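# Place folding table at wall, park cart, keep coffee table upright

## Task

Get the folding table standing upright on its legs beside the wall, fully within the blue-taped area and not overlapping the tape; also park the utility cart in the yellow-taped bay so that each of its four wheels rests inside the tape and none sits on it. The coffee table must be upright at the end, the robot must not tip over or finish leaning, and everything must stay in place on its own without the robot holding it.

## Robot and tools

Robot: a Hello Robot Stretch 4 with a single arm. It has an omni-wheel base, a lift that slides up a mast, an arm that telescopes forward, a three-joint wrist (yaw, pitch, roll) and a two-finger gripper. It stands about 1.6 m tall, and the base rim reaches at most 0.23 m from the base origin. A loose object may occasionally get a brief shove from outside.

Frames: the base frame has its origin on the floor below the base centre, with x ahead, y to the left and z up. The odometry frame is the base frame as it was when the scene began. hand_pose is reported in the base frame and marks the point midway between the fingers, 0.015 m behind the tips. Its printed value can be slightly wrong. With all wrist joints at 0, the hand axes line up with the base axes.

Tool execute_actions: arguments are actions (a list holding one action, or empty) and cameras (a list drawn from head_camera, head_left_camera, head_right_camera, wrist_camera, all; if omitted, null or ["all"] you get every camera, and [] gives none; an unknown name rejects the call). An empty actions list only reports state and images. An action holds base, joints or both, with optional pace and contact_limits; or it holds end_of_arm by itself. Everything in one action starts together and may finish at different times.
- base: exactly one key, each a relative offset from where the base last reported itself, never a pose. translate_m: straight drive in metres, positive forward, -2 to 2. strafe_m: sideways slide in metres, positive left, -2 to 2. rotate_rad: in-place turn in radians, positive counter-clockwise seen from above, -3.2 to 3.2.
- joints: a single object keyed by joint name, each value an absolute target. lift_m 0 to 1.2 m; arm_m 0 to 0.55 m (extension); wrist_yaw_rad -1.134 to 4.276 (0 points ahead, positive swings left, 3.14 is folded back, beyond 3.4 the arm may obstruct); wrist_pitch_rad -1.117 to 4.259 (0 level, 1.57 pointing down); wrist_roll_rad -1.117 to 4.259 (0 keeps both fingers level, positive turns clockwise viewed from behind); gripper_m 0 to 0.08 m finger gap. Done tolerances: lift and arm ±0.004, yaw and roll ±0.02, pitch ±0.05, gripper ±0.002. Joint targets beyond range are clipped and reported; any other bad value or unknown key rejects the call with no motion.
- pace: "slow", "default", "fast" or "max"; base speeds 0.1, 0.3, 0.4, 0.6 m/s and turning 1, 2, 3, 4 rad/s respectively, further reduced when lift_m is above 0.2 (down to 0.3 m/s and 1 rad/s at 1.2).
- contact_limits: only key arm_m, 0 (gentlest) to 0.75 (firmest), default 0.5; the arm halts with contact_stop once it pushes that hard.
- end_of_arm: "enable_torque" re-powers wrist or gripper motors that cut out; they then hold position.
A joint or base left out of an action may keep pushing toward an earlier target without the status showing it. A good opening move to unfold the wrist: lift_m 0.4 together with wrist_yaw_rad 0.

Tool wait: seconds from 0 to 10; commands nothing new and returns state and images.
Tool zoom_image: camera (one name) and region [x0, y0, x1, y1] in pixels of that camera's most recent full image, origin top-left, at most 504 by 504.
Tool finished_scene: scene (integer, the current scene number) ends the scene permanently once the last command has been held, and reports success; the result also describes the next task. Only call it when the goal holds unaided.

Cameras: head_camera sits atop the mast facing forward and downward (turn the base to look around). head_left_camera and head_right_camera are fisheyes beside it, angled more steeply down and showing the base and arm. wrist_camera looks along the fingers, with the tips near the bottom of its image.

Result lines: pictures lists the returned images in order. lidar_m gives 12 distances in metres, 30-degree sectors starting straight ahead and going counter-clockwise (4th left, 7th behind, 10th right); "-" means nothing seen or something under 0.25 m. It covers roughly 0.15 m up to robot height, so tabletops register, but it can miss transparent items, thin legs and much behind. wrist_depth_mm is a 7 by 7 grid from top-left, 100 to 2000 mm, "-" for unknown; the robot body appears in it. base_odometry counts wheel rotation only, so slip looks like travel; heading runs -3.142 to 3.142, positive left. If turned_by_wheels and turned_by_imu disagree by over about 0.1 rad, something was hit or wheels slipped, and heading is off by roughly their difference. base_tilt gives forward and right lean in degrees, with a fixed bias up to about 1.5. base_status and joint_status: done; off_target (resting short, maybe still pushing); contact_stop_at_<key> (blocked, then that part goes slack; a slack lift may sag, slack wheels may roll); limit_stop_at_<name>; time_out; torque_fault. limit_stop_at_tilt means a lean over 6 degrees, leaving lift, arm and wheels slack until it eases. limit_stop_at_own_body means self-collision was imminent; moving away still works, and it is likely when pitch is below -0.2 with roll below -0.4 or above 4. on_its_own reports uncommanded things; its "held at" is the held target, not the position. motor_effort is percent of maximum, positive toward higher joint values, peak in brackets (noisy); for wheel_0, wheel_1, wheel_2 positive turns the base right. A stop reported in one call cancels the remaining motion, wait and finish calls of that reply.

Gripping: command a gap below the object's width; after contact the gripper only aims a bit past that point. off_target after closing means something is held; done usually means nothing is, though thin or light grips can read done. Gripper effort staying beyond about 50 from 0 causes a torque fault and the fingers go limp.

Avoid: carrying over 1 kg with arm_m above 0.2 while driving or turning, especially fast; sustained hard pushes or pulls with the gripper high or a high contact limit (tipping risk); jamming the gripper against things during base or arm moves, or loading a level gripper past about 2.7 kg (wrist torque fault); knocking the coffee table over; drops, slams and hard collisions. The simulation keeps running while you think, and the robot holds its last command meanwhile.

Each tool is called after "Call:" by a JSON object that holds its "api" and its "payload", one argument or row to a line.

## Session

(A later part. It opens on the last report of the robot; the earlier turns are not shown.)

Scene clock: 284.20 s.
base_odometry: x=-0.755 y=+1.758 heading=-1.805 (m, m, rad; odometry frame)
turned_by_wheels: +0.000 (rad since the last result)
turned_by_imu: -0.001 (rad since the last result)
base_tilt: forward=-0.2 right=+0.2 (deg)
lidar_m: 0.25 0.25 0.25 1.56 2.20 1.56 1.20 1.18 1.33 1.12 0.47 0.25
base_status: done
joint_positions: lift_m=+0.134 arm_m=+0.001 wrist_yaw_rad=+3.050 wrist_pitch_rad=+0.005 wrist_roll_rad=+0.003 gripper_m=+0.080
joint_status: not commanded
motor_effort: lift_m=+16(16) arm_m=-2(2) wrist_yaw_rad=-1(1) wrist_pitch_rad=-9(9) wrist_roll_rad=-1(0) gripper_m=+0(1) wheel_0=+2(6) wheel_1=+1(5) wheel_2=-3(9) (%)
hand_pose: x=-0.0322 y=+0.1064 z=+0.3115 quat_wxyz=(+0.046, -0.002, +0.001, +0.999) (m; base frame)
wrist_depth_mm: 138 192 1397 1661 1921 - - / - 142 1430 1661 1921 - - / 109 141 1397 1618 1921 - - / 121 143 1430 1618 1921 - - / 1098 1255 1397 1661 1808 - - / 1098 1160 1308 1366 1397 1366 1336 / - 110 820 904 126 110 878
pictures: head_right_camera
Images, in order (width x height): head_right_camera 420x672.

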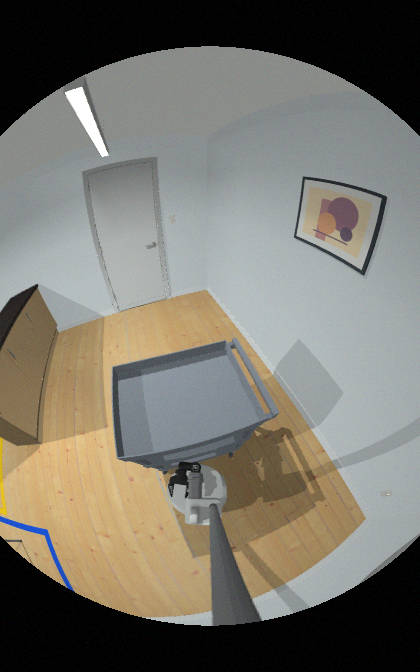

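Call:
{"api": "execute_actions", "payload": {
  "actions": [
    {"base":{"strafe_m":-0.17},"pace":"slow"}
  ],
  "cameras": []
}}

Call:
{"api": "execute_actions", "payload": {
  "actions": [
    {"base":{"rotate_rad":0.3}}
  ],
  "cameras": []
}}

Call:
{"api": "execute_actions", "payload": {
  "actions": [
    {"base":{"translate_m":0.3},"pace":"slow"}
  ],
  "cameras": ["head_right_camera"]
}}

Scene clock: 292.87 s.
base_odometry: x=-0.920 y=+1.798 heading=-1.805 (m, m, rad; odometry frame)
turned_by_wheels: +0.000 (rad since the last result)
turned_by_imu: -0.001 (rad since the last result)
base_tilt: forward=-0.2 right=+0.2 (deg)
lidar_m: 0.25 0.25 0.30 1.75 2.33 1.53 1.14 1.10 1.20 0.96 0.92 0.29
base_status: done
joint_positions: lift_m=+0.134 arm_m=+0.001 wrist_yaw_rad=+3.050 wrist_pitch_rad=+0.005 wrist_roll_rad=+0.003 gripper_m=+0.080
joint_status: not commanded
motor_effort: lift_m=+16(16) arm_m=-2(2) wrist_yaw_rad=+1(1) wrist_pitch_rad=-9(9) wrist_roll_rad=+1(0) gripper_m=+2(0) wheel_0=+1(4) wheel_1=+0(6) wheel_2=-1(2) (%)
hand_pose: x=-0.0322 y=+0.1064 z=+0.3115 quat_wxyz=(+0.046, -0.002, +0.001, +0.999) (m; base frame)
wrist_depth_mm: 138 191 1366 1576 1863 - - / - 141 1366 1537 1808 - - / 109 141 1336 1537 1808 - - / 121 143 1336 1499 1808 - - / 1042 1160 1336 1464 1756 - - / 1042 1138 1229 1397 1366 1366 1281 / - 110 831 878 126 110 878
pictures: none
No camera images: the call's "cameras" was empty. Leave "cameras" out to get every camera's image.

Scene clock: 293.93 s.
base_odometry: x=-0.920 y=+1.798 heading=-1.505 (m, m, rad; odometry frame)
turned_by_wheels: +0.300 (rad since the last result)
turned_by_imu: +0.297 (rad since the last result)
base_tilt: forward=-0.2 right=+0.3 (deg)
lidar_m: 0.25 0.27 0.35 2.11 1.84 1.22 1.11 1.15 1.02 0.93 0.35 0.26
base_status: done
joint_positions: lift_m=+0.134 arm_m=+0.001 wrist_yaw_rad=+3.050 wrist_pitch_rad=+0.005 wrist_roll_rad=+0.003 gripper_m=+0.080
joint_status: not commanded
motor_effort: lift_m=+16(16) arm_m=-2(1) wrist_yaw_rad=+0(1) wrist_pitch_rad=-9(9) wrist_roll_rad=+1(0) gripper_m=+0(1) wheel_0=+1(4) wheel_1=+1(3) wheel_2=+0(5) (%)
hand_pose: x=-0.0322 y=+0.1064 z=+0.3115 quat_wxyz=(+0.046, -0.002, +0.001, +0.999) (m; base frame)
wrist_depth_mm: 138 191 1255 1336 1464 1576 1661 / - 142 1281 1366 1430 1537 1661 / 109 141 1255 1366 1430 1537 1661 / 121 143 1255 1308 1366 1464 1618 / 1098 1205 1255 1336 1397 1537 1618 / 1118 1138 1229 1336 1366 1336 1308 / - 110 831 878 126 110 878
pictures: none
No camera images: the call's "cameras" was empty. Leave "cameras" out to get every camera's image.

Scene clock: 298.20 s.
base_odometry: x=-0.900 y=+1.499 heading=-1.505 (m, m, rad; odometry frame)
turned_by_wheels: +0.000 (rad since the last result)
turned_by_imu: -0.001 (rad since the last result)
base_tilt: forward=-0.2 right=+0.3 (deg)
lidar_m: 0.25 0.25 0.25 1.66 2.30 1.54 1.41 1.46 0.98 0.89 0.39 0.25
base_status: done
joint_positions: lift_m=+0.134 arm_m=+0.001 wrist_yaw_rad=+3.050 wrist_pitch_rad=+0.005 wrist_roll_rad=+0.003 gripper_m=+0.080
joint_status: not commanded
motor_effort: lift_m=+17(16) arm_m=-1(2) wrist_yaw_rad=+2(0) wrist_pitch_rad=-9(10) wrist_roll_rad=+2(1) gripper_m=+0(0) wheel_0=+2(5) wheel_1=+1(4) wheel_2=-3(8) (%)
hand_pose: x=-0.0322 y=+0.1065 z=+0.3115 quat_wxyz=(+0.046, -0.002, +0.001, +0.999) (m; base frame)
wrist_depth_mm: 138 193 1576 1661 1756 1921 - / - 141 1537 1708 1808 - - / 109 141 1537 1618 1808 1863 - / 122 144 1576 1618 1756 1863 - / 1336 1499 1499 1661 1808 1863 - / 1205 1281 1308 1366 1366 1336 1308 / - 110 842 866 126 110 878
pictures: head_right_camera
Images, in order (width x height): head_right_camera 420x672.

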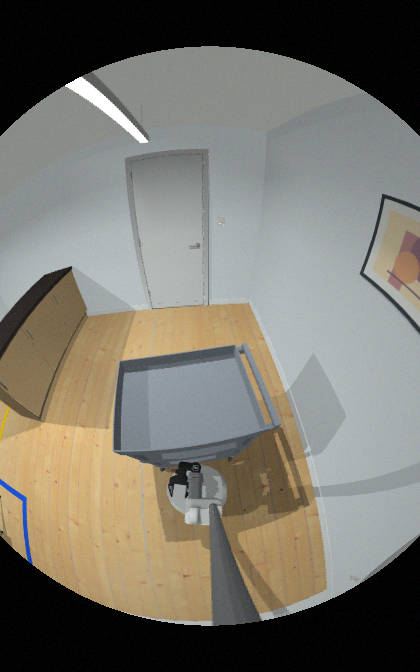

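Call:
{"api": "execute_actions", "payload": {
  "actions": [
    {"base":{"strafe_m":-0.2},"pace":"slow"}
  ],
  "cameras": []
}}

Call:
{"api": "execute_actions", "payload": {
  "actions": [
    {"base":{"rotate_rad":0.3}}
  ],
  "cameras": []
}}

Call:
{"api": "execute_actions", "payload": {
  "actions": [
    {"base":{"translate_m":0.33},"pace":"slow"}
  ],
  "cameras": ["head_right_camera"]
}}

Scene clock: 309.60 s.
base_odometry: x=-1.099 y=+1.486 heading=-1.505 (m, m, rad; odometry frame)
turned_by_wheels: +0.000 (rad since the last result)
turned_by_imu: -0.001 (rad since the last result)
base_tilt: forward=-0.2 right=+0.3 (deg)
lidar_m: 0.25 0.25 0.27 1.86 2.29 1.52 1.41 1.16 0.78 0.68 0.72 0.27
base_status: done
joint_positions: lift_m=+0.134 arm_m=+0.001 wrist_yaw_rad=+3.050 wrist_pitch_rad=+0.005 wrist_roll_rad=+0.003 gripper_m=+0.080
joint_status: not commanded
motor_effort: lift_m=+16(17) arm_m=-1(1) wrist_yaw_rad=+1(1) wrist_pitch_rad=-9(9) wrist_roll_rad=+1(1) gripper_m=+1(1) wheel_0=+2(4) wheel_1=-1(5) wheel_2=-1(2) (%)
hand_pose: x=-0.0322 y=+0.1065 z=+0.3115 quat_wxyz=(+0.046, -0.002, +0.001, +0.999) (m; base frame)
wrist_depth_mm: 138 193 1537 1708 1756 1983 - / - 141 1576 1576 1708 1863 - / 109 141 1537 1756 1808 1863 1983 / 122 144 1576 1661 1756 1863 1921 / 1366 1430 1499 1618 1661 1756 1983 / 1205 1281 1336 1397 1397 1308 1281 / - 110 820 878 126 110 878
pictures: none
No camera images: the call's "cameras" was empty. Leave "cameras" out to get every camera's image.

Scene clock: 310.67 s.
base_odometry: x=-1.099 y=+1.486 heading=-1.205 (m, m, rad; odometry frame)
turned_by_wheels: +0.300 (rad since the last result)
turned_by_imu: +0.297 (rad since the last result)
base_tilt: forward=-0.2 right=+0.2 (deg)
lidar_m: 0.25 0.26 0.36 2.60 1.71 1.41 1.40 0.87 0.69 0.66 0.32 0.25
base_status: done
joint_positions: lift_m=+0.134 arm_m=+0.001 wrist_yaw_rad=+3.050 wrist_pitch_rad=+0.005 wrist_roll_rad=+0.003 gripper_m=+0.080
joint_status: not commanded
motor_effort: lift_m=+17(16) arm_m=-2(1) wrist_yaw_rad=-1(0) wrist_pitch_rad=-10(9) wrist_roll_rad=+0(1) gripper_m=+0(1) wheel_0=+1(4) wheel_1=+0(4) wheel_2=+0(6) (%)
hand_pose: x=-0.0322 y=+0.1065 z=+0.3115 quat_wxyz=(+0.046, -0.002, +0.001, +0.999) (m; base frame)
wrist_depth_mm: 138 191 1576 1576 1537 1537 1537 / - 141 1576 1537 1537 1537 1499 / 109 140 1576 1576 1576 1499 1464 / 121 143 1537 1576 1499 1464 1464 / 1008 1537 1537 1576 1464 1464 1464 / 991 1281 1366 1397 1366 1336 1308 / - 110 842 891 126 110 891
pictures: none
No camera images: the call's "cameras" was empty. Leave "cameras" out to get every camera's image.

Scene clock: 315.23 s.
base_odometry: x=-0.981 y=+1.178 heading=-1.204 (m, m, rad; odometry frame)
turned_by_wheels: +0.000 (rad since the last result)
turned_by_imu: -0.001 (rad since the last result)
base_tilt: forward=-0.2 right=+0.3 (deg)
lidar_m: 0.25 0.25 0.25 2.65 2.14 1.70 1.73 0.95 0.74 0.74 0.33 0.25
base_status: done
joint_positions: lift_m=+0.134 arm_m=+0.001 wrist_yaw_rad=+3.050 wrist_pitch_rad=+0.005 wrist_roll_rad=+0.003 gripper_m=+0.080
joint_status: not commanded
motor_effort: lift_m=+16(17) arm_m=-1(1) wrist_yaw_rad=+1(1) wrist_pitch_rad=-9(9) wrist_roll_rad=+1(0) gripper_m=+0(0) wheel_0=+1(6) wheel_1=+3(5) wheel_2=-1(9) (%)
hand_pose: x=-0.0322 y=+0.1065 z=+0.3115 quat_wxyz=(+0.046, -0.002, +0.001, +0.999) (m; base frame)
wrist_depth_mm: 138 192 1921 1983 1808 1756 1863 / - 142 1983 1921 1863 1863 1808 / 109 141 1921 1921 1863 1863 1808 / 121 144 1921 1863 1808 1808 1756 / 1078 1618 1863 1863 1756 1756 1756 / 1118 1281 1397 1366 1366 1336 1281 / - 110 842 904 126 110 891
pictures: head_right_camera
Images, in order (width x height): head_right_camera 420x672.

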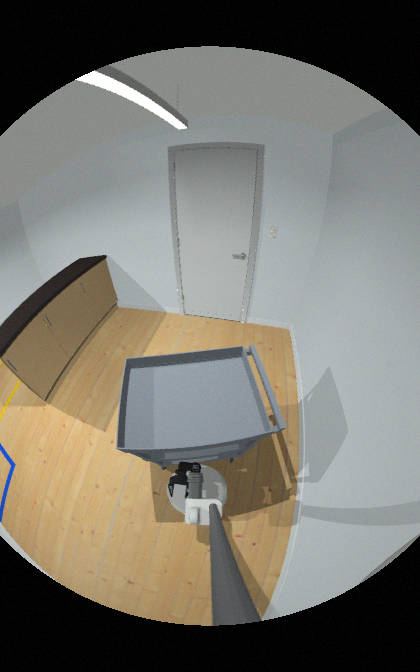

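Call:
{"api": "execute_actions", "payload": {
  "actions": [
    {"base":{"translate_m":-0.17}}
  ],
  "cameras": []
}}

Call:
{"api": "execute_actions", "payload": {
  "actions": [
    {"base":{"strafe_m":1.05},"joints":{"lift_m":0.45}}
  ],
  "cameras": []
}}

Call:
{"api": "execute_actions", "payload": {
  "actions": [
    {"base":{"rotate_rad":-1.05},"joints":{"wrist_yaw_rad":0}}
  ],
  "cameras": ["head_right_camera","wrist_camera"]
}}

Scene clock: 323.87 s.
base_odometry: x=-1.042 y=+1.336 heading=-1.204 (m, m, rad; odometry frame)
turned_by_wheels: +0.000 (rad since the last result)
turned_by_imu: -0.002 (rad since the last result)
base_tilt: forward=-0.1 right=+0.3 (deg)
lidar_m: 0.33 0.34 1.74 2.63 1.90 1.54 1.56 0.88 0.72 0.70 0.83 0.40
base_status: done
joint_positions: lift_m=+0.134 arm_m=+0.001 wrist_yaw_rad=+3.050 wrist_pitch_rad=+0.005 wrist_roll_rad=+0.003 gripper_m=+0.080
joint_status: not commanded
motor_effort: lift_m=+17(17) arm_m=-1(1) wrist_yaw_rad=+0(0) wrist_pitch_rad=-9(10) wrist_roll_rad=+1(1) gripper_m=+0(0) wheel_0=+1(4) wheel_1=-1(4) wheel_2=-1(8) (%)
hand_pose: x=-0.0322 y=+0.1065 z=+0.3115 quat_wxyz=(+0.046, -0.002, +0.001, +0.999) (m; base frame)
wrist_depth_mm: 138 192 1756 1708 1708 1661 1708 / - 141 1756 1708 1708 1708 1661 / 109 141 1708 1708 1708 1708 1618 / 121 144 1708 1708 1661 1576 1618 / 1025 1576 1756 1708 1661 1618 1618 / 1042 1308 1336 1366 1336 1336 1308 / - 110 842 891 126 110 878
pictures: none
No camera images: the call's "cameras" was empty. Leave "cameras" out to get every camera's image.

Scene clock: 328.70 s.
base_odometry: x=-0.062 y=+1.712 heading=-1.204 (m, m, rad; odometry frame)
turned_by_wheels: +0.000 (rad since the last result)
turned_by_imu: -0.005 (rad since the last result)
base_tilt: forward=-0.2 right=+0.3 (deg)
lidar_m: 1.68 0.90 0.95 1.58 1.61 1.39 1.33 1.53 1.78 1.74 0.81 0.99
base_status: done
joint_positions: lift_m=+0.450 arm_m=+0.001 wrist_yaw_rad=+3.050 wrist_pitch_rad=+0.005 wrist_roll_rad=+0.003 gripper_m=+0.080
joint_status: all done
motor_effort: lift_m=+23(25) arm_m=-1(2) wrist_yaw_rad=+3(1) wrist_pitch_rad=-9(9) wrist_roll_rad=+1(1) gripper_m=+1(0) wheel_0=+1(8) wheel_1=-1(8) wheel_2=+0(1) (%)
hand_pose: x=-0.0322 y=+0.1065 z=+0.6270 quat_wxyz=(+0.046, -0.002, +0.001, +0.999) (m; base frame)
wrist_depth_mm: 138 192 1618 1537 1537 1537 1464 / - 142 1499 1537 1499 1499 1464 / 109 141 1499 1499 1537 1464 1464 / 122 143 1499 1537 1430 1430 1430 / 1576 1576 1537 1499 1464 1464 1430 / 1537 1537 1499 1499 1464 1430 1430 / - 110 1499 1464 126 110 1397
pictures: none
No camera images: the call's "cameras" was empty. Leave "cameras" out to get every camera's image.

Scene clock: 331.07 s.
base_odometry: x=-0.062 y=+1.712 heading=-2.254 (m, m, rad; odometry frame)
turned_by_wheels: -1.050 (rad since the last result)
turned_by_imu: -1.043 (rad since the last result)
base_tilt: forward=-0.2 right=+0.3 (deg)
lidar_m: 0.81 0.97 1.74 0.90 0.92 1.61 1.62 1.40 1.35 1.50 1.75 1.75
base_status: done
joint_positions: lift_m=+0.450 arm_m=+0.001 wrist_yaw_rad=+0.001 wrist_pitch_rad=+0.005 wrist_roll_rad=+0.003 gripper_m=+0.080
joint_status: all done
motor_effort: lift_m=+21(23) arm_m=-1(2) wrist_yaw_rad=+0(7) wrist_pitch_rad=-9(9) wrist_roll_rad=+0(2) gripper_m=+0(1) wheel_0=+0(5) wheel_1=+0(7) wheel_2=+0(6) (%)
hand_pose: x=+0.3844 y=-0.0873 z=+0.6271 quat_wxyz=(+1.000, +0.001, +0.002, +0.000) (m; base frame)
wrist_depth_mm: 1863 - - - 1708 1366 1255 / 1983 - - 1983 1661 1464 1281 / 1921 715 661 732 1661 1397 1255 / 1921 - - 1863 1708 1397 1255 / 1863 991 1281 1182 1618 1397 1255 / 1808 707 640 715 1576 1397 1255 / - 110 1160 1160 126 110 1229
pictures: head_right_camera, wrist_camera
camera_calibration (this result's frames):
wrist_camera: T_world_to_cam=[[-0.0326378, -0.999466, -0.0015944, -0.0772576], [0.00309465, 0.00149419, -0.999994, 0.681355], [0.999462, -0.0326425, 0.00304424, -0.239385], [0, 0, 0, 1]] pos_world=[0.234626, -0.0860486, 0.681957]
Images, in order (width x height): head_right_camera 420x672, wrist_camera 616x392.

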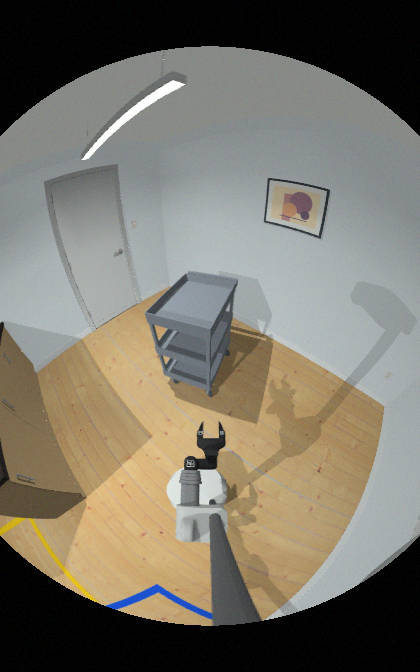

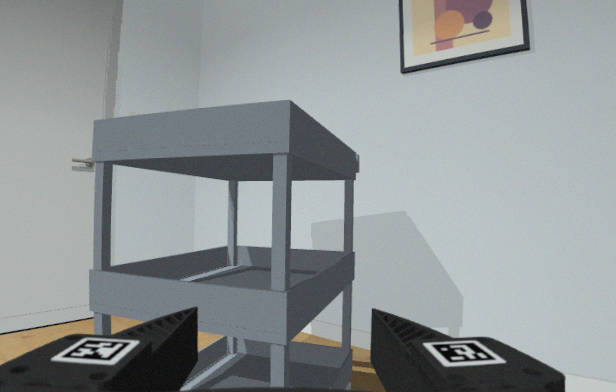

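Call:
{"api": "execute_actions", "payload": {
  "actions": [
    {"base":{"rotate_rad":-0.25}}
  ],
  "cameras": []
}}

Call:
{"api": "execute_actions", "payload": {
  "actions": [
    {"base":{"strafe_m":0.23},"joints":{"arm_m":0.35}}
  ],
  "cameras": ["wrist_camera"]
}}

Scene clock: 338.53 s.
base_odometry: x=-0.062 y=+1.712 heading=-2.505 (m, m, rad; odometry frame)
turned_by_wheels: -0.250 (rad since the last result)
turned_by_imu: -0.249 (rad since the last result)
base_tilt: forward=-0.2 right=+0.3 (deg)
lidar_m: 0.80 0.87 2.30 1.13 0.91 2.94 1.61 1.48 1.34 1.39 1.83 1.75
base_status: done
joint_positions: lift_m=+0.450 arm_m=+0.001 wrist_yaw_rad=+0.000 wrist_pitch_rad=+0.005 wrist_roll_rad=+0.003 gripper_m=+0.080
joint_status: not commanded
motor_effort: lift_m=+21(21) arm_m=-2(2) wrist_yaw_rad=-1(0) wrist_pitch_rad=-9(9) wrist_roll_rad=-1(0) gripper_m=+0(1) wheel_0=+0(4) wheel_1=-1(4) wheel_2=-2(6) (%)
hand_pose: x=+0.3843 y=-0.0874 z=+0.6271 quat_wxyz=(+1.000, +0.001, +0.002, +0.000) (m; base frame)
wrist_depth_mm: - - 1983 1661 1537 1366 1281 / - - 1921 1708 1537 1430 1308 / 609 609 1042 1708 1537 1366 1281 / - - 1863 1618 1537 1430 1281 / - 1160 1808 1708 1499 1397 1281 / 597 597 1160 1708 1499 1430 1281 / - 110 1160 1576 126 110 1281
pictures: none
No camera images: the call's "cameras" was empty. Leave "cameras" out to get every camera's image.

Scene clock: 340.70 s.
base_odometry: x=+0.075 y=+1.528 heading=-2.505 (m, m, rad; odometry frame)
turned_by_wheels: +0.000 (rad since the last result)
turned_by_imu: -0.002 (rad since the last result)
base_tilt: forward=-0.2 right=+0.3 (deg)
lidar_m: 0.80 0.87 2.11 0.96 0.69 1.03 1.61 1.68 1.54 1.59 1.98 1.84
base_status: done
joint_positions: lift_m=+0.450 arm_m=+0.349 wrist_yaw_rad=+0.000 wrist_pitch_rad=+0.005 wrist_roll_rad=+0.003 gripper_m=+0.080
joint_status: all done
motor_effort: lift_m=+21(21) arm_m=+4(3) wrist_yaw_rad=+1(1) wrist_pitch_rad=-10(9) wrist_roll_rad=-2(2) gripper_m=+1(0) wheel_0=+0(7) wheel_1=+0(7) wheel_2=+0(1) (%)
hand_pose: x=+0.7328 y=-0.0874 z=+0.6271 quat_wxyz=(+1.000, +0.001, +0.002, +0.000) (m; base frame)
wrist_depth_mm: 268 265 259 257 1336 1205 1118 / 268 271 273 273 1308 1205 1098 / 508 504 517 512 1336 1205 1118 / 1756 1863 1708 831 1336 1205 1118 / 1808 1808 1576 1366 1336 1205 1118 / 580 683 723 691 1308 1182 1098 / - 110 462 327 126 110 1078
pictures: wrist_camera
camera_calibration (this result's frames):
wrist_camera: T_world_to_cam=[[-0.0330422, -0.999453, -0.00159674, -0.0656741], [0.00317032, 0.00149279, -0.999994, 0.680237], [0.999449, -0.033047, 0.00311926, -0.587659], [0, 0, 0, 1]] pos_world=[0.583009, -0.086074, 0.681961]
Images, in order (width x height): wrist_camera 616x392.

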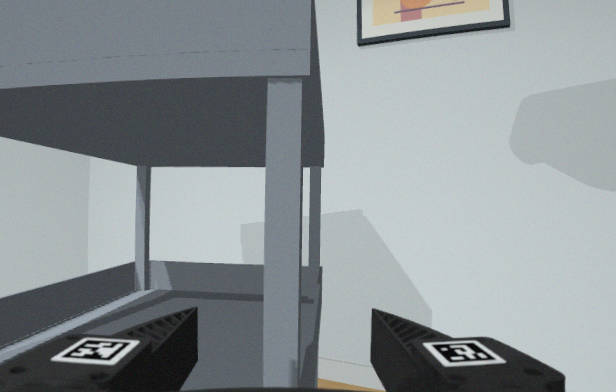

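Call:
{"api": "execute_actions", "payload": {
  "actions": [
    {"joints":{"arm_m":0.49}}
  ],
  "cameras": []
}}

Call:
{"api": "execute_actions", "payload": {
  "actions": [
    {"joints":{"gripper_m":0.0}}
  ],
  "cameras": []
}}

Call:
{"api": "execute_actions", "payload": {
  "actions": [
    {"base":{"translate_m":-0.7},"joints":{"arm_m":0.1},"pace":"slow"}
  ],
  "cameras": ["head_right_camera"]
}}

Scene clock: 349.63 s.
base_odometry: x=+0.075 y=+1.528 heading=-2.505 (m, m, rad; odometry frame)
turned_by_wheels: +0.000 (rad since the last result)
turned_by_imu: -0.001 (rad since the last result)
base_tilt: forward=-0.1 right=+0.3 (deg)
lidar_m: 0.79 0.87 2.11 0.99 0.70 1.02 1.59 1.70 1.57 1.60 1.99 1.83
base_status: not commanded
joint_positions: lift_m=+0.450 arm_m=+0.489 wrist_yaw_rad=+0.000 wrist_pitch_rad=+0.005 wrist_roll_rad=+0.003 gripper_m=+0.080
joint_status: all done
motor_effort: lift_m=+21(21) arm_m=+5(5) wrist_yaw_rad=+0(0) wrist_pitch_rad=-9(8) wrist_roll_rad=+0(0) gripper_m=-1(0) wheel_0=+0(0) wheel_1=+0(0) wheel_2=+0(0) (%)
hand_pose: x=+0.8728 y=-0.0874 z=+0.6271 quat_wxyz=(+1.000, +0.001, +0.002, +0.000) (m; base frame)
wrist_depth_mm: 191 189 185 121 1182 1078 1008 / 266 272 251 121 1229 1118 991 / 504 517 439 120 1205 1078 1008 / 1808 1661 1499 119 1182 1078 991 / 1756 1576 723 120 1182 1060 991 / 569 691 158 124 1160 1078 1008 / - 110 138 129 126 109 991
pictures: none
No camera images: the call's "cameras" was empty. Leave "cameras" out to get every camera's image.

Scene clock: 350.83 s.
base_odometry: x=+0.075 y=+1.528 heading=-2.504 (m, m, rad; odometry frame)
turned_by_wheels: +0.000 (rad since the last result)
turned_by_imu: +0.000 (rad since the last result)
base_tilt: forward=-0.1 right=+0.4 (deg)
lidar_m: 0.81 0.87 2.10 0.97 0.71 1.03 1.63 1.68 1.55 1.61 2.00 1.84
base_status: not commanded
joint_positions: lift_m=+0.450 arm_m=+0.489 wrist_yaw_rad=+0.000 wrist_pitch_rad=+0.005 wrist_roll_rad=+0.003 gripper_m=+0.025
joint_status: gripper_m off_target (ended at +0.025, target +0.000)
on_its_own: gripper_m is held at +0.020, not at your +0.000, by its contact guard: the fingers met something
motor_effort: lift_m=+21(21) arm_m=+4(4) wrist_yaw_rad=+1(5) wrist_pitch_rad=-10(10) wrist_roll_rad=-2(4) gripper_m=-43(54) wheel_0=+1(2) wheel_1=+2(2) wheel_2=+1(1) (%)
hand_pose: x=+0.8729 y=-0.0874 z=+0.6271 quat_wxyz=(+1.000, +0.002, +0.002, +0.000) (m; base frame)
wrist_depth_mm: 190 188 185 121 1182 1118 1025 / 265 271 273 121 1205 1118 1042 / 508 512 439 120 1229 1118 1025 / 1808 1708 1464 119 1229 1098 1008 / 1756 1618 1464 119 1182 1078 1008 / 564 691 654 119 1182 1078 991 / 462 477 114 118 110 1042 991
pictures: none
No camera images: the call's "cameras" was empty. Leave "cameras" out to get every camera's image.

Scene clock: 359.13 s.
torque_fault: gripper_m switched itself off since the last result.
base_odometry: x=+0.638 y=+1.944 heading=-2.505 (m, m, rad; odometry frame)
turned_by_wheels: +0.000 (rad since the last result)
turned_by_imu: -0.002 (rad since the last result)
base_tilt: forward=-0.2 right=+0.3 (deg)
lidar_m: 0.88 1.01 0.60 0.63 0.85 2.19 0.86 0.97 1.25 1.31 1.69 2.48
base_status: done
joint_positions: lift_m=+0.450 arm_m=+0.101 wrist_yaw_rad=+0.000 wrist_pitch_rad=+0.005 wrist_roll_rad=+0.003 gripper_m=+0.039
joint_status: all done
on_its_own: gripper_m is off since a torque_fault, until you send "end_of_arm": "enable_torque" (your +0.000 is given up)
motor_effort: lift_m=+21(22) arm_m=-4(10) wrist_yaw_rad=+1(12) wrist_pitch_rad=-10(14) wrist_roll_rad=+1(3) gripper_m=+0(53) wheel_0=-2(4) wheel_1=+0(2) wheel_2=+1(11) (%)
hand_pose: x=+0.4844 y=-0.0875 z=+0.6271 quat_wxyz=(+1.000, +0.001, +0.002, +0.000) (m; base frame)
wrist_depth_mm: - - - - - - 1863 / - - - - - - 1808 / - 654 621 654 - 1921 1808 / - - - 1160 - 1921 1863 / - - 1255 1160 - 1921 1808 / - 640 615 597 - 1921 1708 / 1430 - 134 591 106 1618 1576
pictures: head_right_camera
Images, in order (width x height): head_right_camera 420x672.

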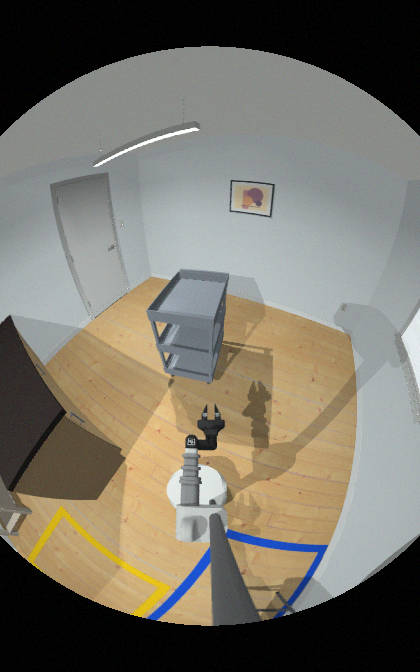

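Call:
{"api": "execute_actions", "payload": {
  "actions": [
    {"end_of_arm":"enable_torque"}
  ],
  "cameras": []
}}

Call:
{"api": "execute_actions", "payload": {
  "actions": [
    {"base":{"strafe_m":-0.52},"joints":{"arm_m":0,"wrist_yaw_rad":3.05}}
  ],
  "cameras": []
}}

Call:
{"api": "execute_actions", "payload": {
  "actions": [
    {"base":{"translate_m":1.9},"joints":{"lift_m":0.134}}
  ],
  "cameras": []
}}

Call:
{"api": "execute_actions", "payload": {
  "actions": [
    {"base":{"rotate_rad":3.04}}
  ],
  "cameras": []
}}

Call:
{"api": "execute_actions", "payload": {
  "actions": [
    {"base":{"strafe_m":-0.55}}
  ],
  "cameras": ["head_right_camera","head_camera"]
}}

Scene clock: 375.47 s.
base_odometry: x=+0.638 y=+1.944 heading=-2.505 (m, m, rad; odometry frame)
turned_by_wheels: +0.000 (rad since the last result)
turned_by_imu: -0.001 (rad since the last result)
base_tilt: forward=-0.2 right=+0.4 (deg)
lidar_m: 0.90 1.01 0.62 0.64 0.84 2.19 0.89 0.97 1.26 1.31 1.68 2.49
base_status: not commanded
joint_positions: lift_m=+0.450 arm_m=+0.101 wrist_yaw_rad=+0.000 wrist_pitch_rad=+0.005 wrist_roll_rad=+0.003 gripper_m=+0.039
joint_status: not commanded
end_of_arm: enable_torque: each motor that was off is on again
on_its_own: gripper_m is held at +0.039, not at your +0.000, since a torque_fault
motor_effort: lift_m=+21(21) arm_m=-5(5) wrist_yaw_rad=+1(2) wrist_pitch_rad=-10(10) wrist_roll_rad=+1(1) gripper_m=-1(0) wheel_0=-2(2) wheel_1=+0(0) wheel_2=+0(0) (%)
hand_pose: x=+0.4844 y=-0.0875 z=+0.6271 quat_wxyz=(+1.000, +0.001, +0.002, +0.000) (m; base frame)
wrist_depth_mm: - - - - - 1983 1863 / - - - - - 1983 1808 / - 661 627 654 - 1983 1808 / - - - 1160 - 1921 1808 / - - 1255 1160 - 1983 1808 / 1921 647 615 603 - 1983 1808 / 1464 - 134 591 107 1618 1576
pictures: none
No camera images: the call's "cameras" was empty. Leave "cameras" out to get every camera's image.

Scene clock: 378.53 s.
base_odometry: x=+0.328 y=+2.362 heading=-2.505 (m, m, rad; odometry frame)
turned_by_wheels: +0.000 (rad since the last result)
turned_by_imu: +0.000 (rad since the last result)
base_tilt: forward=-0.3 right=+0.2 (deg)
lidar_m: 1.32 1.00 1.25 1.11 2.27 0.93 0.93 0.85 0.77 0.81 1.06 2.25
base_status: done
joint_positions: lift_m=+0.450 arm_m=+0.001 wrist_yaw_rad=+3.050 wrist_pitch_rad=+0.005 wrist_roll_rad=+0.003 gripper_m=+0.039
joint_status: all done
on_its_own: gripper_m is held at +0.039, not at your +0.000, since a torque_fault
motor_effort: lift_m=+21(21) arm_m=-5(5) wrist_yaw_rad=+2(7) wrist_pitch_rad=-9(10) wrist_roll_rad=-1(1) gripper_m=-1(1) wheel_0=+0(8) wheel_1=-1(8) wheel_2=-1(1) (%)
hand_pose: x=-0.0316 y=+0.1066 z=+0.6271 quat_wxyz=(+0.046, -0.002, +0.002, +0.999) (m; base frame)
wrist_depth_mm: 139 192 1756 - - - - / - 142 1756 - - - - / 109 141 1808 - - - - / 122 144 1576 - - - - / 917 1255 1756 - - - - / 960 1281 1537 - - - - / 946 - 134 1618 107 1661 1618
pictures: none
No camera images: the call's "cameras" was empty. Leave "cameras" out to get every camera's image.

Scene clock: 386.33 s.
base_odometry: x=-1.199 y=+1.232 heading=-2.505 (m, m, rad; odometry frame)
turned_by_wheels: +0.000 (rad since the last result)
turned_by_imu: -0.002 (rad since the last result)
base_tilt: forward=-0.2 right=+0.3 (deg)
lidar_m: 0.55 0.78 1.80 2.09 0.43 0.41 2.57 1.71 1.64 0.89 0.59 0.51
base_status: done
joint_positions: lift_m=+0.134 arm_m=+0.001 wrist_yaw_rad=+3.050 wrist_pitch_rad=+0.005 wrist_roll_rad=+0.003 gripper_m=+0.039
joint_status: all done
on_its_own: gripper_m is held at +0.039, not at your +0.000, since a torque_fault
motor_effort: lift_m=+16(19) arm_m=-5(5) wrist_yaw_rad=+1(3) wrist_pitch_rad=-9(10) wrist_roll_rad=-1(0) gripper_m=-1(0) wheel_0=+0(4) wheel_1=-1(3) wheel_2=+0(7) (%)
hand_pose: x=-0.0316 y=+0.1066 z=+0.3115 quat_wxyz=(+0.046, -0.002, +0.002, +0.999) (m; base frame)
wrist_depth_mm: 139 193 - - 820 768 798 / - 142 - - 960 946 - / 109 141 - - 530 521 508 / 121 144 - - 1098 1756 1756 / 1708 - - - 1118 1756 1708 / 1182 1281 1336 1366 585 798 741 / 842 - 134 842 107 504 488
pictures: none
No camera images: the call's "cameras" was empty. Leave "cameras" out to get every camera's image.

Scene clock: 389.13 s.
base_odometry: x=-1.199 y=+1.232 heading=+0.535 (m, m, rad; odometry frame)
turned_by_wheels: +3.040 (rad since the last result)
turned_by_imu: +3.016 (rad since the last result)
base_tilt: forward=-0.2 right=+0.3 (deg)
lidar_m: 2.80 1.76 1.63 0.95 0.61 0.53 0.57 0.74 1.50 2.01 0.48 0.39
base_status: done
joint_positions: lift_m=+0.134 arm_m=+0.001 wrist_yaw_rad=+3.050 wrist_pitch_rad=+0.005 wrist_roll_rad=+0.003 gripper_m=+0.039
joint_status: not commanded
on_its_own: gripper_m is held at +0.039, not at your +0.000, since a torque_fault
motor_effort: lift_m=+17(17) arm_m=-5(5) wrist_yaw_rad=+3(2) wrist_pitch_rad=-9(9) wrist_roll_rad=-1(1) gripper_m=+1(0) wheel_0=-1(4) wheel_1=+0(6) wheel_2=+1(8) (%)
hand_pose: x=-0.0315 y=+0.1066 z=+0.3114 quat_wxyz=(+0.046, -0.002, +0.002, +0.999) (m; base frame)
wrist_depth_mm: 139 193 750 715 654 621 591 / - 142 741 707 661 615 597 / 109 141 715 691 640 621 591 / 122 144 732 683 634 609 580 / 809 768 732 683 647 609 591 / 831 778 715 676 634 603 574 / 798 - 134 661 106 591 580
pictures: none
No camera images: the call's "cameras" was empty. Leave "cameras" out to get every camera's image.

Scene clock: 392.30 s.
base_odometry: x=-0.918 y=+0.759 heading=+0.535 (m, m, rad; odometry frame)
turned_by_wheels: +0.000 (rad since the last result)
turned_by_imu: +0.001 (rad since the last result)
base_tilt: forward=-0.1 right=+0.3 (deg)
lidar_m: 0.27 0.30 2.12 1.28 0.79 0.73 0.76 0.96 1.49 1.54 1.89 0.27
base_status: done
joint_positions: lift_m=+0.134 arm_m=+0.001 wrist_yaw_rad=+3.050 wrist_pitch_rad=+0.005 wrist_roll_rad=+0.003 gripper_m=+0.039
joint_status: not commanded
on_its_own: gripper_m is held at +0.039, not at your +0.000, since a torque_fault
motor_effort: lift_m=+17(17) arm_m=-5(5) wrist_yaw_rad=+2(2) wrist_pitch_rad=-9(9) wrist_roll_rad=-2(0) gripper_m=+0(1) wheel_0=+0(8) wheel_1=+1(7) wheel_2=+0(1) (%)
hand_pose: x=-0.0315 y=+0.1066 z=+0.3114 quat_wxyz=(+0.046, -0.002, +0.002, +0.999) (m; base frame)
wrist_depth_mm: 139 192 1008 917 866 809 778 / - 142 946 917 842 798 768 / 109 141 946 904 842 798 759 / 122 144 946 917 854 788 768 / 1060 1008 946 904 842 788 750 / 1078 1008 931 891 831 798 759 / 854 - 134 854 106 778 741
pictures: head_camera, head_right_camera
Images, in order (width x height): head_camera 420x560, head_right_camera 420x672.

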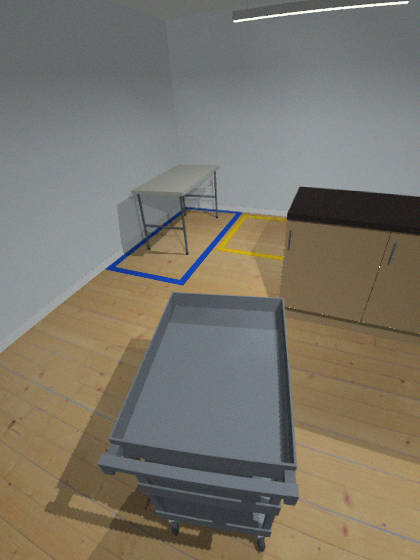

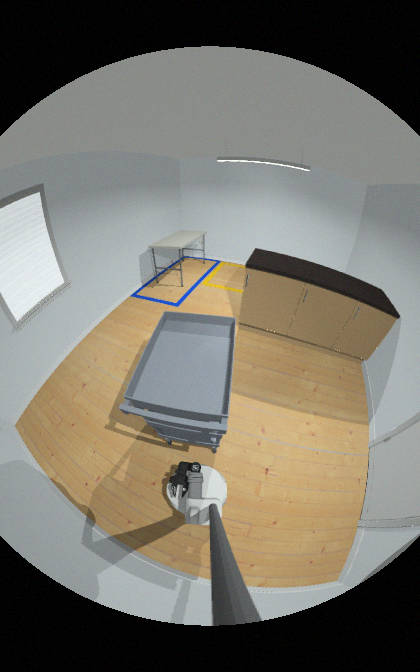

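Call:
{"api": "execute_actions", "payload": {
  "actions": [
    {"base":{"translate_m":0.7},"pace":"slow"}
  ],
  "cameras": ["head_right_camera"]
}}

Scene clock: 403.73 s.
base_odometry: x=-0.317 y=+1.116 heading=+0.536 (m, m, rad; odometry frame)
turned_by_wheels: +0.000 (rad since the last result)
turned_by_imu: -0.002 (rad since the last result)
base_tilt: forward=-0.2 right=+0.3 (deg)
lidar_m: 0.25 0.25 0.26 1.88 1.55 1.39 1.43 1.80 1.76 1.79 1.19 0.25
base_status: done
joint_positions: lift_m=+0.134 arm_m=+0.001 wrist_yaw_rad=+3.050 wrist_pitch_rad=+0.005 wrist_roll_rad=+0.003 gripper_m=+0.039
joint_status: not commanded
on_its_own: gripper_m is held at +0.039, not at your +0.000, since a torque_fault
motor_effort: lift_m=+17(17) arm_m=-4(5) wrist_yaw_rad=+2(2) wrist_pitch_rad=-9(10) wrist_roll_rad=+0(3) gripper_m=-1(1) wheel_0=+4(6) wheel_1=+3(5) wheel_2=-3(8) (%)
hand_pose: x=-0.0316 y=+0.1065 z=+0.3114 quat_wxyz=(+0.046, -0.002, +0.002, +0.999) (m; base frame)
wrist_depth_mm: 139 192 1661 1618 1499 1430 1308 / - 142 1708 1576 1464 1430 1366 / 109 141 1661 1576 1464 1397 1336 / 121 144 1661 1576 1499 1366 1336 / 1808 1756 1661 1576 1499 1397 1336 / 1229 1255 1336 1366 1397 1336 1281 / 831 - 134 866 106 904 878
pictures: head_right_camera
Images, in order (width x height): head_right_camera 420x672.

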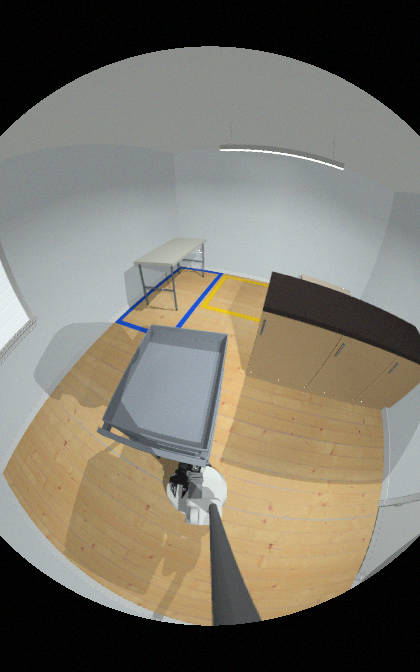

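Call:
{"api": "execute_actions", "payload": {
  "actions": [
    {"base":{"rotate_rad":-0.25}}
  ],
  "cameras": []
}}

Call:
{"api": "execute_actions", "payload": {
  "actions": [
    {"base":{"strafe_m":0.14},"pace":"slow"}
  ],
  "cameras": []
}}

Call:
{"api": "execute_actions", "payload": {
  "actions": [
    {"base":{"translate_m":0.45},"pace":"slow"}
  ],
  "cameras": ["head_right_camera"]
}}

Scene clock: 420.60 s.
base_odometry: x=-0.317 y=+1.116 heading=+0.286 (m, m, rad; odometry frame)
turned_by_wheels: -0.250 (rad since the last result)
turned_by_imu: -0.249 (rad since the last result)
base_tilt: forward=-0.1 right=+0.3 (deg)
lidar_m: 0.25 0.25 0.25 1.83 1.82 1.44 1.40 1.55 1.83 1.74 1.39 1.07
base_status: done
joint_positions: lift_m=+0.134 arm_m=+0.001 wrist_yaw_rad=+3.050 wrist_pitch_rad=+0.005 wrist_roll_rad=+0.003 gripper_m=+0.039
joint_status: not commanded
on_its_own: gripper_m is held at +0.039, not at your +0.000, since a torque_fault
motor_effort: lift_m=+17(17) arm_m=-5(4) wrist_yaw_rad=+2(1) wrist_pitch_rad=-10(10) wrist_roll_rad=-1(1) gripper_m=-1(1) wheel_0=+1(8) wheel_1=-1(5) wheel_2=-2(2) (%)
hand_pose: x=-0.0316 y=+0.1065 z=+0.3114 quat_wxyz=(+0.046, -0.002, +0.002, +0.999) (m; base frame)
wrist_depth_mm: 138 193 1537 1576 1576 1618 1618 / - 142 1576 1537 1576 1576 1537 / 109 141 1537 1576 1618 1499 1618 / 121 144 1499 1499 1537 1499 1537 / 1499 1499 1499 1499 1537 1576 1576 / 1229 1281 1281 1366 1366 1366 1281 / 842 - 134 866 107 904 866
pictures: none
No camera images: the call's "cameras" was empty. Leave "cameras" out to get every camera's image.

Scene clock: 423.13 s.
base_odometry: x=-0.356 y=+1.250 heading=+0.285 (m, m, rad; odometry frame)
turned_by_wheels: +0.000 (rad since the last result)
turned_by_imu: -0.001 (rad since the last result)
base_tilt: forward=-0.2 right=+0.3 (deg)
lidar_m: 0.25 0.25 0.25 1.69 1.77 1.39 1.39 1.52 1.96 1.92 1.40 0.25
base_status: done
joint_positions: lift_m=+0.134 arm_m=+0.001 wrist_yaw_rad=+3.050 wrist_pitch_rad=+0.005 wrist_roll_rad=+0.003 gripper_m=+0.039
joint_status: not commanded
on_its_own: gripper_m is held at +0.039, not at your +0.000, since a torque_fault
motor_effort: lift_m=+17(17) arm_m=-5(4) wrist_yaw_rad=+1(0) wrist_pitch_rad=-9(9) wrist_roll_rad=+0(1) gripper_m=-1(1) wheel_0=-1(6) wheel_1=+1(4) wheel_2=-3(3) (%)
hand_pose: x=-0.0316 y=+0.1065 z=+0.3114 quat_wxyz=(+0.046, -0.002, +0.002, +0.999) (m; base frame)
wrist_depth_mm: 138 191 1618 1537 1576 1661 1576 / - 142 1537 1537 1537 1576 1576 / 109 141 1576 1576 1576 1576 1576 / 121 143 1499 1537 1537 1499 1537 / 1430 1537 1499 1499 1499 1537 1464 / 1255 1308 1336 1366 1366 1336 1308 / 842 - 134 854 106 878 878
pictures: none
No camera images: the call's "cameras" was empty. Leave "cameras" out to get every camera's image.

Scene clock: 428.90 s.
base_odometry: x=+0.075 y=+1.377 heading=+0.286 (m, m, rad; odometry frame)
turned_by_wheels: +0.001 (rad since the last result)
turned_by_imu: +0.000 (rad since the last result)
base_tilt: forward=-0.1 right=+0.3 (deg)
lidar_m: 0.25 0.25 0.25 0.45 1.85 1.83 1.84 2.05 2.03 1.80 0.84 0.68
base_status: done
joint_positions: lift_m=+0.134 arm_m=+0.001 wrist_yaw_rad=+3.050 wrist_pitch_rad=+0.005 wrist_roll_rad=+0.003 gripper_m=+0.039
joint_status: not commanded
on_its_own: gripper_m is held at +0.039, not at your +0.000, since a torque_fault
motor_effort: lift_m=+17(17) arm_m=-4(5) wrist_yaw_rad=+1(1) wrist_pitch_rad=-9(10) wrist_roll_rad=-2(0) gripper_m=-2(1) wheel_0=+8(9) wheel_1=+3(6) wheel_2=-2(7) (%)
hand_pose: x=-0.0316 y=+0.1065 z=+0.3114 quat_wxyz=(+0.046, -0.002, +0.002, +0.999) (m; base frame)
wrist_depth_mm: 139 192 - - - - - / - 142 - - - - - / 109 141 - - - - - / 121 144 1983 - 1921 1983 - / 1863 1983 1983 1983 1921 1921 1921 / 1205 1281 1336 1366 1397 1366 1308 / 820 - 134 831 107 878 891
pictures: head_right_camera
Images, in order (width x height): head_right_camera 420x672.

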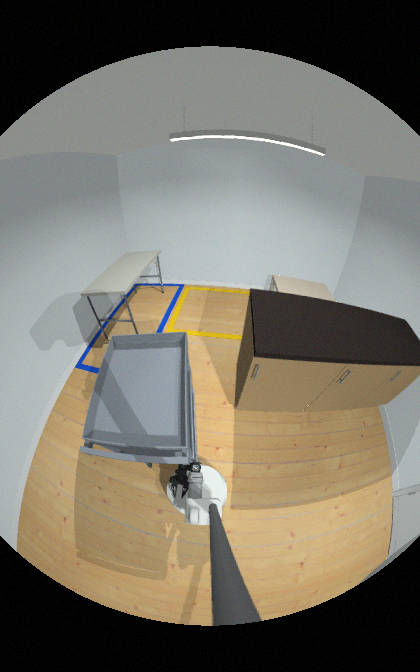

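Call:
{"api": "execute_actions", "payload": {
  "actions": [
    {"base":{"translate_m":-0.08}}
  ],
  "cameras": []
}}

Call:
{"api": "execute_actions", "payload": {
  "actions": [
    {"base":{"strafe_m":0.36}}
  ],
  "cameras": []
}}

Call:
{"api": "execute_actions", "payload": {
  "actions": [
    {"base":{"translate_m":0.45},"pace":"slow"}
  ],
  "cameras": ["head_right_camera"]
}}

Scene clock: 436.80 s.
base_odometry: x=-0.001 y=+1.354 heading=+0.286 (m, m, rad; odometry frame)
turned_by_wheels: +0.000 (rad since the last result)
turned_by_imu: -0.001 (rad since the last result)
base_tilt: forward=-0.2 right=+0.3 (deg)
lidar_m: 0.25 0.25 0.29 1.67 1.85 1.78 1.76 1.92 1.97 1.95 0.94 0.78
base_status: done
joint_positions: lift_m=+0.134 arm_m=+0.001 wrist_yaw_rad=+3.050 wrist_pitch_rad=+0.005 wrist_roll_rad=+0.003 gripper_m=+0.039
joint_status: not commanded
on_its_own: gripper_m is held at +0.039, not at your +0.000, since a torque_fault
motor_effort: lift_m=+17(17) arm_m=-4(5) wrist_yaw_rad=+2(2) wrist_pitch_rad=-9(10) wrist_roll_rad=-1(0) gripper_m=+0(0) wheel_0=+1(6) wheel_1=+1(4) wheel_2=+0(7) (%)
hand_pose: x=-0.0316 y=+0.1065 z=+0.3114 quat_wxyz=(+0.046, -0.002, +0.002, +0.999) (m; base frame)
wrist_depth_mm: 139 192 1983 1863 1921 - 1921 / - 142 1863 1983 1921 1921 1983 / 108 141 1921 1921 1921 1921 1921 / 121 144 1921 1983 1808 1808 1921 / 1863 1863 1863 1921 1863 1808 1921 / 1229 1281 1336 1366 1430 1308 1308 / 842 - 134 866 107 917 904
pictures: none
No camera images: the call's "cameras" was empty. Leave "cameras" out to get every camera's image.

Scene clock: 439.33 s.
base_odometry: x=-0.103 y=+1.700 heading=+0.286 (m, m, rad; odometry frame)
turned_by_wheels: +0.000 (rad since the last result)
turned_by_imu: -0.002 (rad since the last result)
base_tilt: forward=-0.2 right=+0.2 (deg)
lidar_m: 0.25 0.25 1.38 1.30 1.44 1.74 1.71 1.88 2.35 2.13 0.30 0.25
base_status: done
joint_positions: lift_m=+0.134 arm_m=+0.001 wrist_yaw_rad=+3.050 wrist_pitch_rad=+0.005 wrist_roll_rad=+0.003 gripper_m=+0.039
joint_status: not commanded
on_its_own: gripper_m is held at +0.039, not at your +0.000, since a torque_fault
motor_effort: lift_m=+17(17) arm_m=-5(5) wrist_yaw_rad=+1(2) wrist_pitch_rad=-9(9) wrist_roll_rad=+0(1) gripper_m=-2(0) wheel_0=+2(8) wheel_1=-1(7) wheel_2=+1(1) (%)
hand_pose: x=-0.0316 y=+0.1065 z=+0.3114 quat_wxyz=(+0.046, -0.002, +0.002, +0.999) (m; base frame)
wrist_depth_mm: 139 193 1921 1863 1863 1921 1708 / - 142 1921 1863 1921 1983 1756 / 109 141 1921 1808 1983 1921 1708 / 121 144 1921 1921 1863 1863 1756 / 1808 1808 1808 1863 1808 1863 1661 / 1229 1255 1366 1397 1397 1366 1308 / 831 - 134 854 107 904 878
pictures: none
No camera images: the call's "cameras" was empty. Leave "cameras" out to get every camera's image.

Scene clock: 445.13 s.
base_odometry: x=+0.329 y=+1.827 heading=+0.286 (m, m, rad; odometry frame)
turned_by_wheels: +0.000 (rad since the last result)
turned_by_imu: -0.001 (rad since the last result)
base_tilt: forward=-0.1 right=+0.2 (deg)
lidar_m: 0.25 0.25 0.25 1.24 1.37 2.17 2.14 2.37 2.41 0.91 0.25 0.25
base_status: done
joint_positions: lift_m=+0.134 arm_m=+0.001 wrist_yaw_rad=+3.050 wrist_pitch_rad=+0.005 wrist_roll_rad=+0.003 gripper_m=+0.039
joint_status: not commanded
on_its_own: gripper_m is held at +0.039, not at your +0.000, since a torque_fault
motor_effort: lift_m=+17(17) arm_m=-5(5) wrist_yaw_rad=+1(3) wrist_pitch_rad=-10(10) wrist_roll_rad=-1(1) gripper_m=+0(1) wheel_0=+2(12) wheel_1=+2(6) wheel_2=-2(11) (%)
hand_pose: x=-0.0316 y=+0.1065 z=+0.3114 quat_wxyz=(+0.046, -0.002, +0.002, +0.999) (m; base frame)
wrist_depth_mm: 138 192 - - - - 1661 / - 142 - - - - 1708 / 109 141 - - - - 1576 / 121 144 - - - - 1618 / 1863 - - - - - 1576 / 1229 1281 1336 1366 1366 1336 1308 / 842 - 134 842 107 891 878
pictures: head_right_camera
Images, in order (width x height): head_right_camera 420x672.

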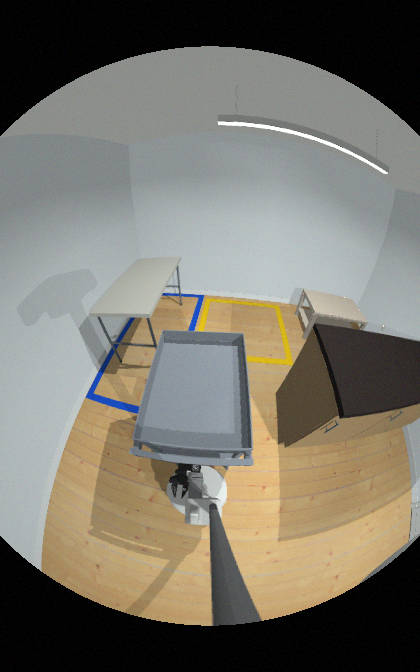

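Call:
{"api": "execute_actions", "payload": {
  "actions": [
    {"base":{"rotate_rad":-0.2},"pace":"slow"}
  ],
  "cameras": []
}}

Call:
{"api": "execute_actions", "payload": {
  "actions": [
    {"base":{"strafe_m":0.12},"pace":"slow"}
  ],
  "cameras": []
}}

Call:
{"api": "execute_actions", "payload": {
  "actions": [
    {"base":{"translate_m":0.45},"pace":"slow"}
  ],
  "cameras": ["head_right_camera"]
}}

Scene clock: 453.60 s.
base_odometry: x=+0.329 y=+1.827 heading=+0.087 (m, m, rad; odometry frame)
turned_by_wheels: -0.200 (rad since the last result)
turned_by_imu: -0.200 (rad since the last result)
base_tilt: forward=-0.2 right=+0.3 (deg)
lidar_m: 0.25 0.25 0.25 1.28 1.28 1.69 2.15 2.23 2.57 1.97 0.27 0.25
base_status: done
joint_positions: lift_m=+0.134 arm_m=+0.001 wrist_yaw_rad=+3.050 wrist_pitch_rad=+0.005 wrist_roll_rad=+0.003 gripper_m=+0.039
joint_status: not commanded
on_its_own: gripper_m is held at +0.039, not at your +0.000, since a torque_fault
motor_effort: lift_m=+17(17) arm_m=-5(5) wrist_yaw_rad=+1(0) wrist_pitch_rad=-10(9) wrist_roll_rad=-1(0) gripper_m=-1(1) wheel_0=+2(4) wheel_1=+0(2) wheel_2=+0(3) (%)
hand_pose: x=-0.0316 y=+0.1065 z=+0.3114 quat_wxyz=(+0.046, -0.002, +0.002, +0.999) (m; base frame)
wrist_depth_mm: 139 193 - - - 1756 1366 / - 142 - - - 1808 1366 / 109 141 - - - 1863 1336 / 122 144 - - - 1808 1336 / 1808 - - - - 1863 1336 / 1229 1255 1366 1397 1397 1308 1255 / 831 - 134 842 107 878 878
pictures: none
No camera images: the call's "cameras" was empty. Leave "cameras" out to get every camera's image.

Scene clock: 455.93 s.
base_odometry: x=+0.318 y=+1.947 heading=+0.087 (m, m, rad; odometry frame)
turned_by_wheels: +0.000 (rad since the last result)
turned_by_imu: -0.001 (rad since the last result)
base_tilt: forward=-0.2 right=+0.3 (deg)
lidar_m: 0.25 0.25 1.25 1.15 1.19 1.53 2.16 2.25 2.68 1.92 0.28 0.25
base_status: done
joint_positions: lift_m=+0.134 arm_m=+0.001 wrist_yaw_rad=+3.050 wrist_pitch_rad=+0.005 wrist_roll_rad=+0.003 gripper_m=+0.039
joint_status: not commanded
on_its_own: gripper_m is held at +0.039, not at your +0.000, since a torque_fault
motor_effort: lift_m=+17(17) arm_m=-5(4) wrist_yaw_rad=+0(1) wrist_pitch_rad=-9(10) wrist_roll_rad=-1(1) gripper_m=-1(1) wheel_0=+0(7) wheel_1=+2(4) wheel_2=-2(4) (%)
hand_pose: x=-0.0316 y=+0.1065 z=+0.3114 quat_wxyz=(+0.046, -0.002, +0.002, +0.999) (m; base frame)
wrist_depth_mm: 139 192 - - - 1618 1205 / - 142 - - - 1661 1205 / 109 141 - - - 1618 1255 / 122 143 - - - 1661 1255 / 1863 - - - - 1618 1229 / 1205 1255 1336 1366 1366 1336 1182 / 842 - 134 842 107 904 866
pictures: none
No camera images: the call's "cameras" was empty. Leave "cameras" out to get every camera's image.

Scene clock: 461.70 s.
base_odometry: x=+0.766 y=+1.985 heading=+0.087 (m, m, rad; odometry frame)
turned_by_wheels: +0.000 (rad since the last result)
turned_by_imu: -0.001 (rad since the last result)
base_tilt: forward=-0.2 right=+0.2 (deg)
lidar_m: 0.25 0.25 0.25 1.19 1.23 1.59 2.63 2.73 2.65 0.66 0.67 0.25
base_status: done
joint_positions: lift_m=+0.134 arm_m=+0.001 wrist_yaw_rad=+3.050 wrist_pitch_rad=+0.005 wrist_roll_rad=+0.003 gripper_m=+0.039
joint_status: not commanded
on_its_own: gripper_m is held at +0.039, not at your +0.000, since a torque_fault
motor_effort: lift_m=+17(17) arm_m=-5(5) wrist_yaw_rad=+1(0) wrist_pitch_rad=-10(9) wrist_roll_rad=+0(0) gripper_m=+0(2) wheel_0=+2(6) wheel_1=+2(6) wheel_2=-2(8) (%)
hand_pose: x=-0.0316 y=+0.1065 z=+0.3114 quat_wxyz=(+0.046, -0.002, +0.002, +0.999) (m; base frame)
wrist_depth_mm: 139 193 - - - 1661 1255 / - 142 - - - 1661 1255 / 109 141 - - - 1708 1308 / 122 144 - - - 1661 1229 / 1756 - - - - 1661 1281 / 1205 1281 1336 1366 1397 1336 1160 / 842 - 134 854 106 891 878
pictures: head_right_camera
Images, in order (width x height): head_right_camera 420x672.

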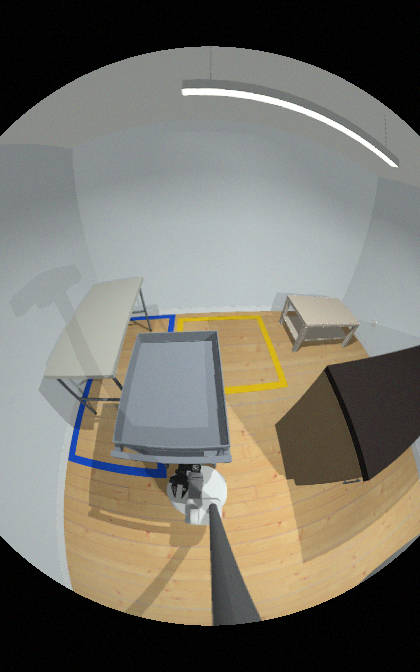

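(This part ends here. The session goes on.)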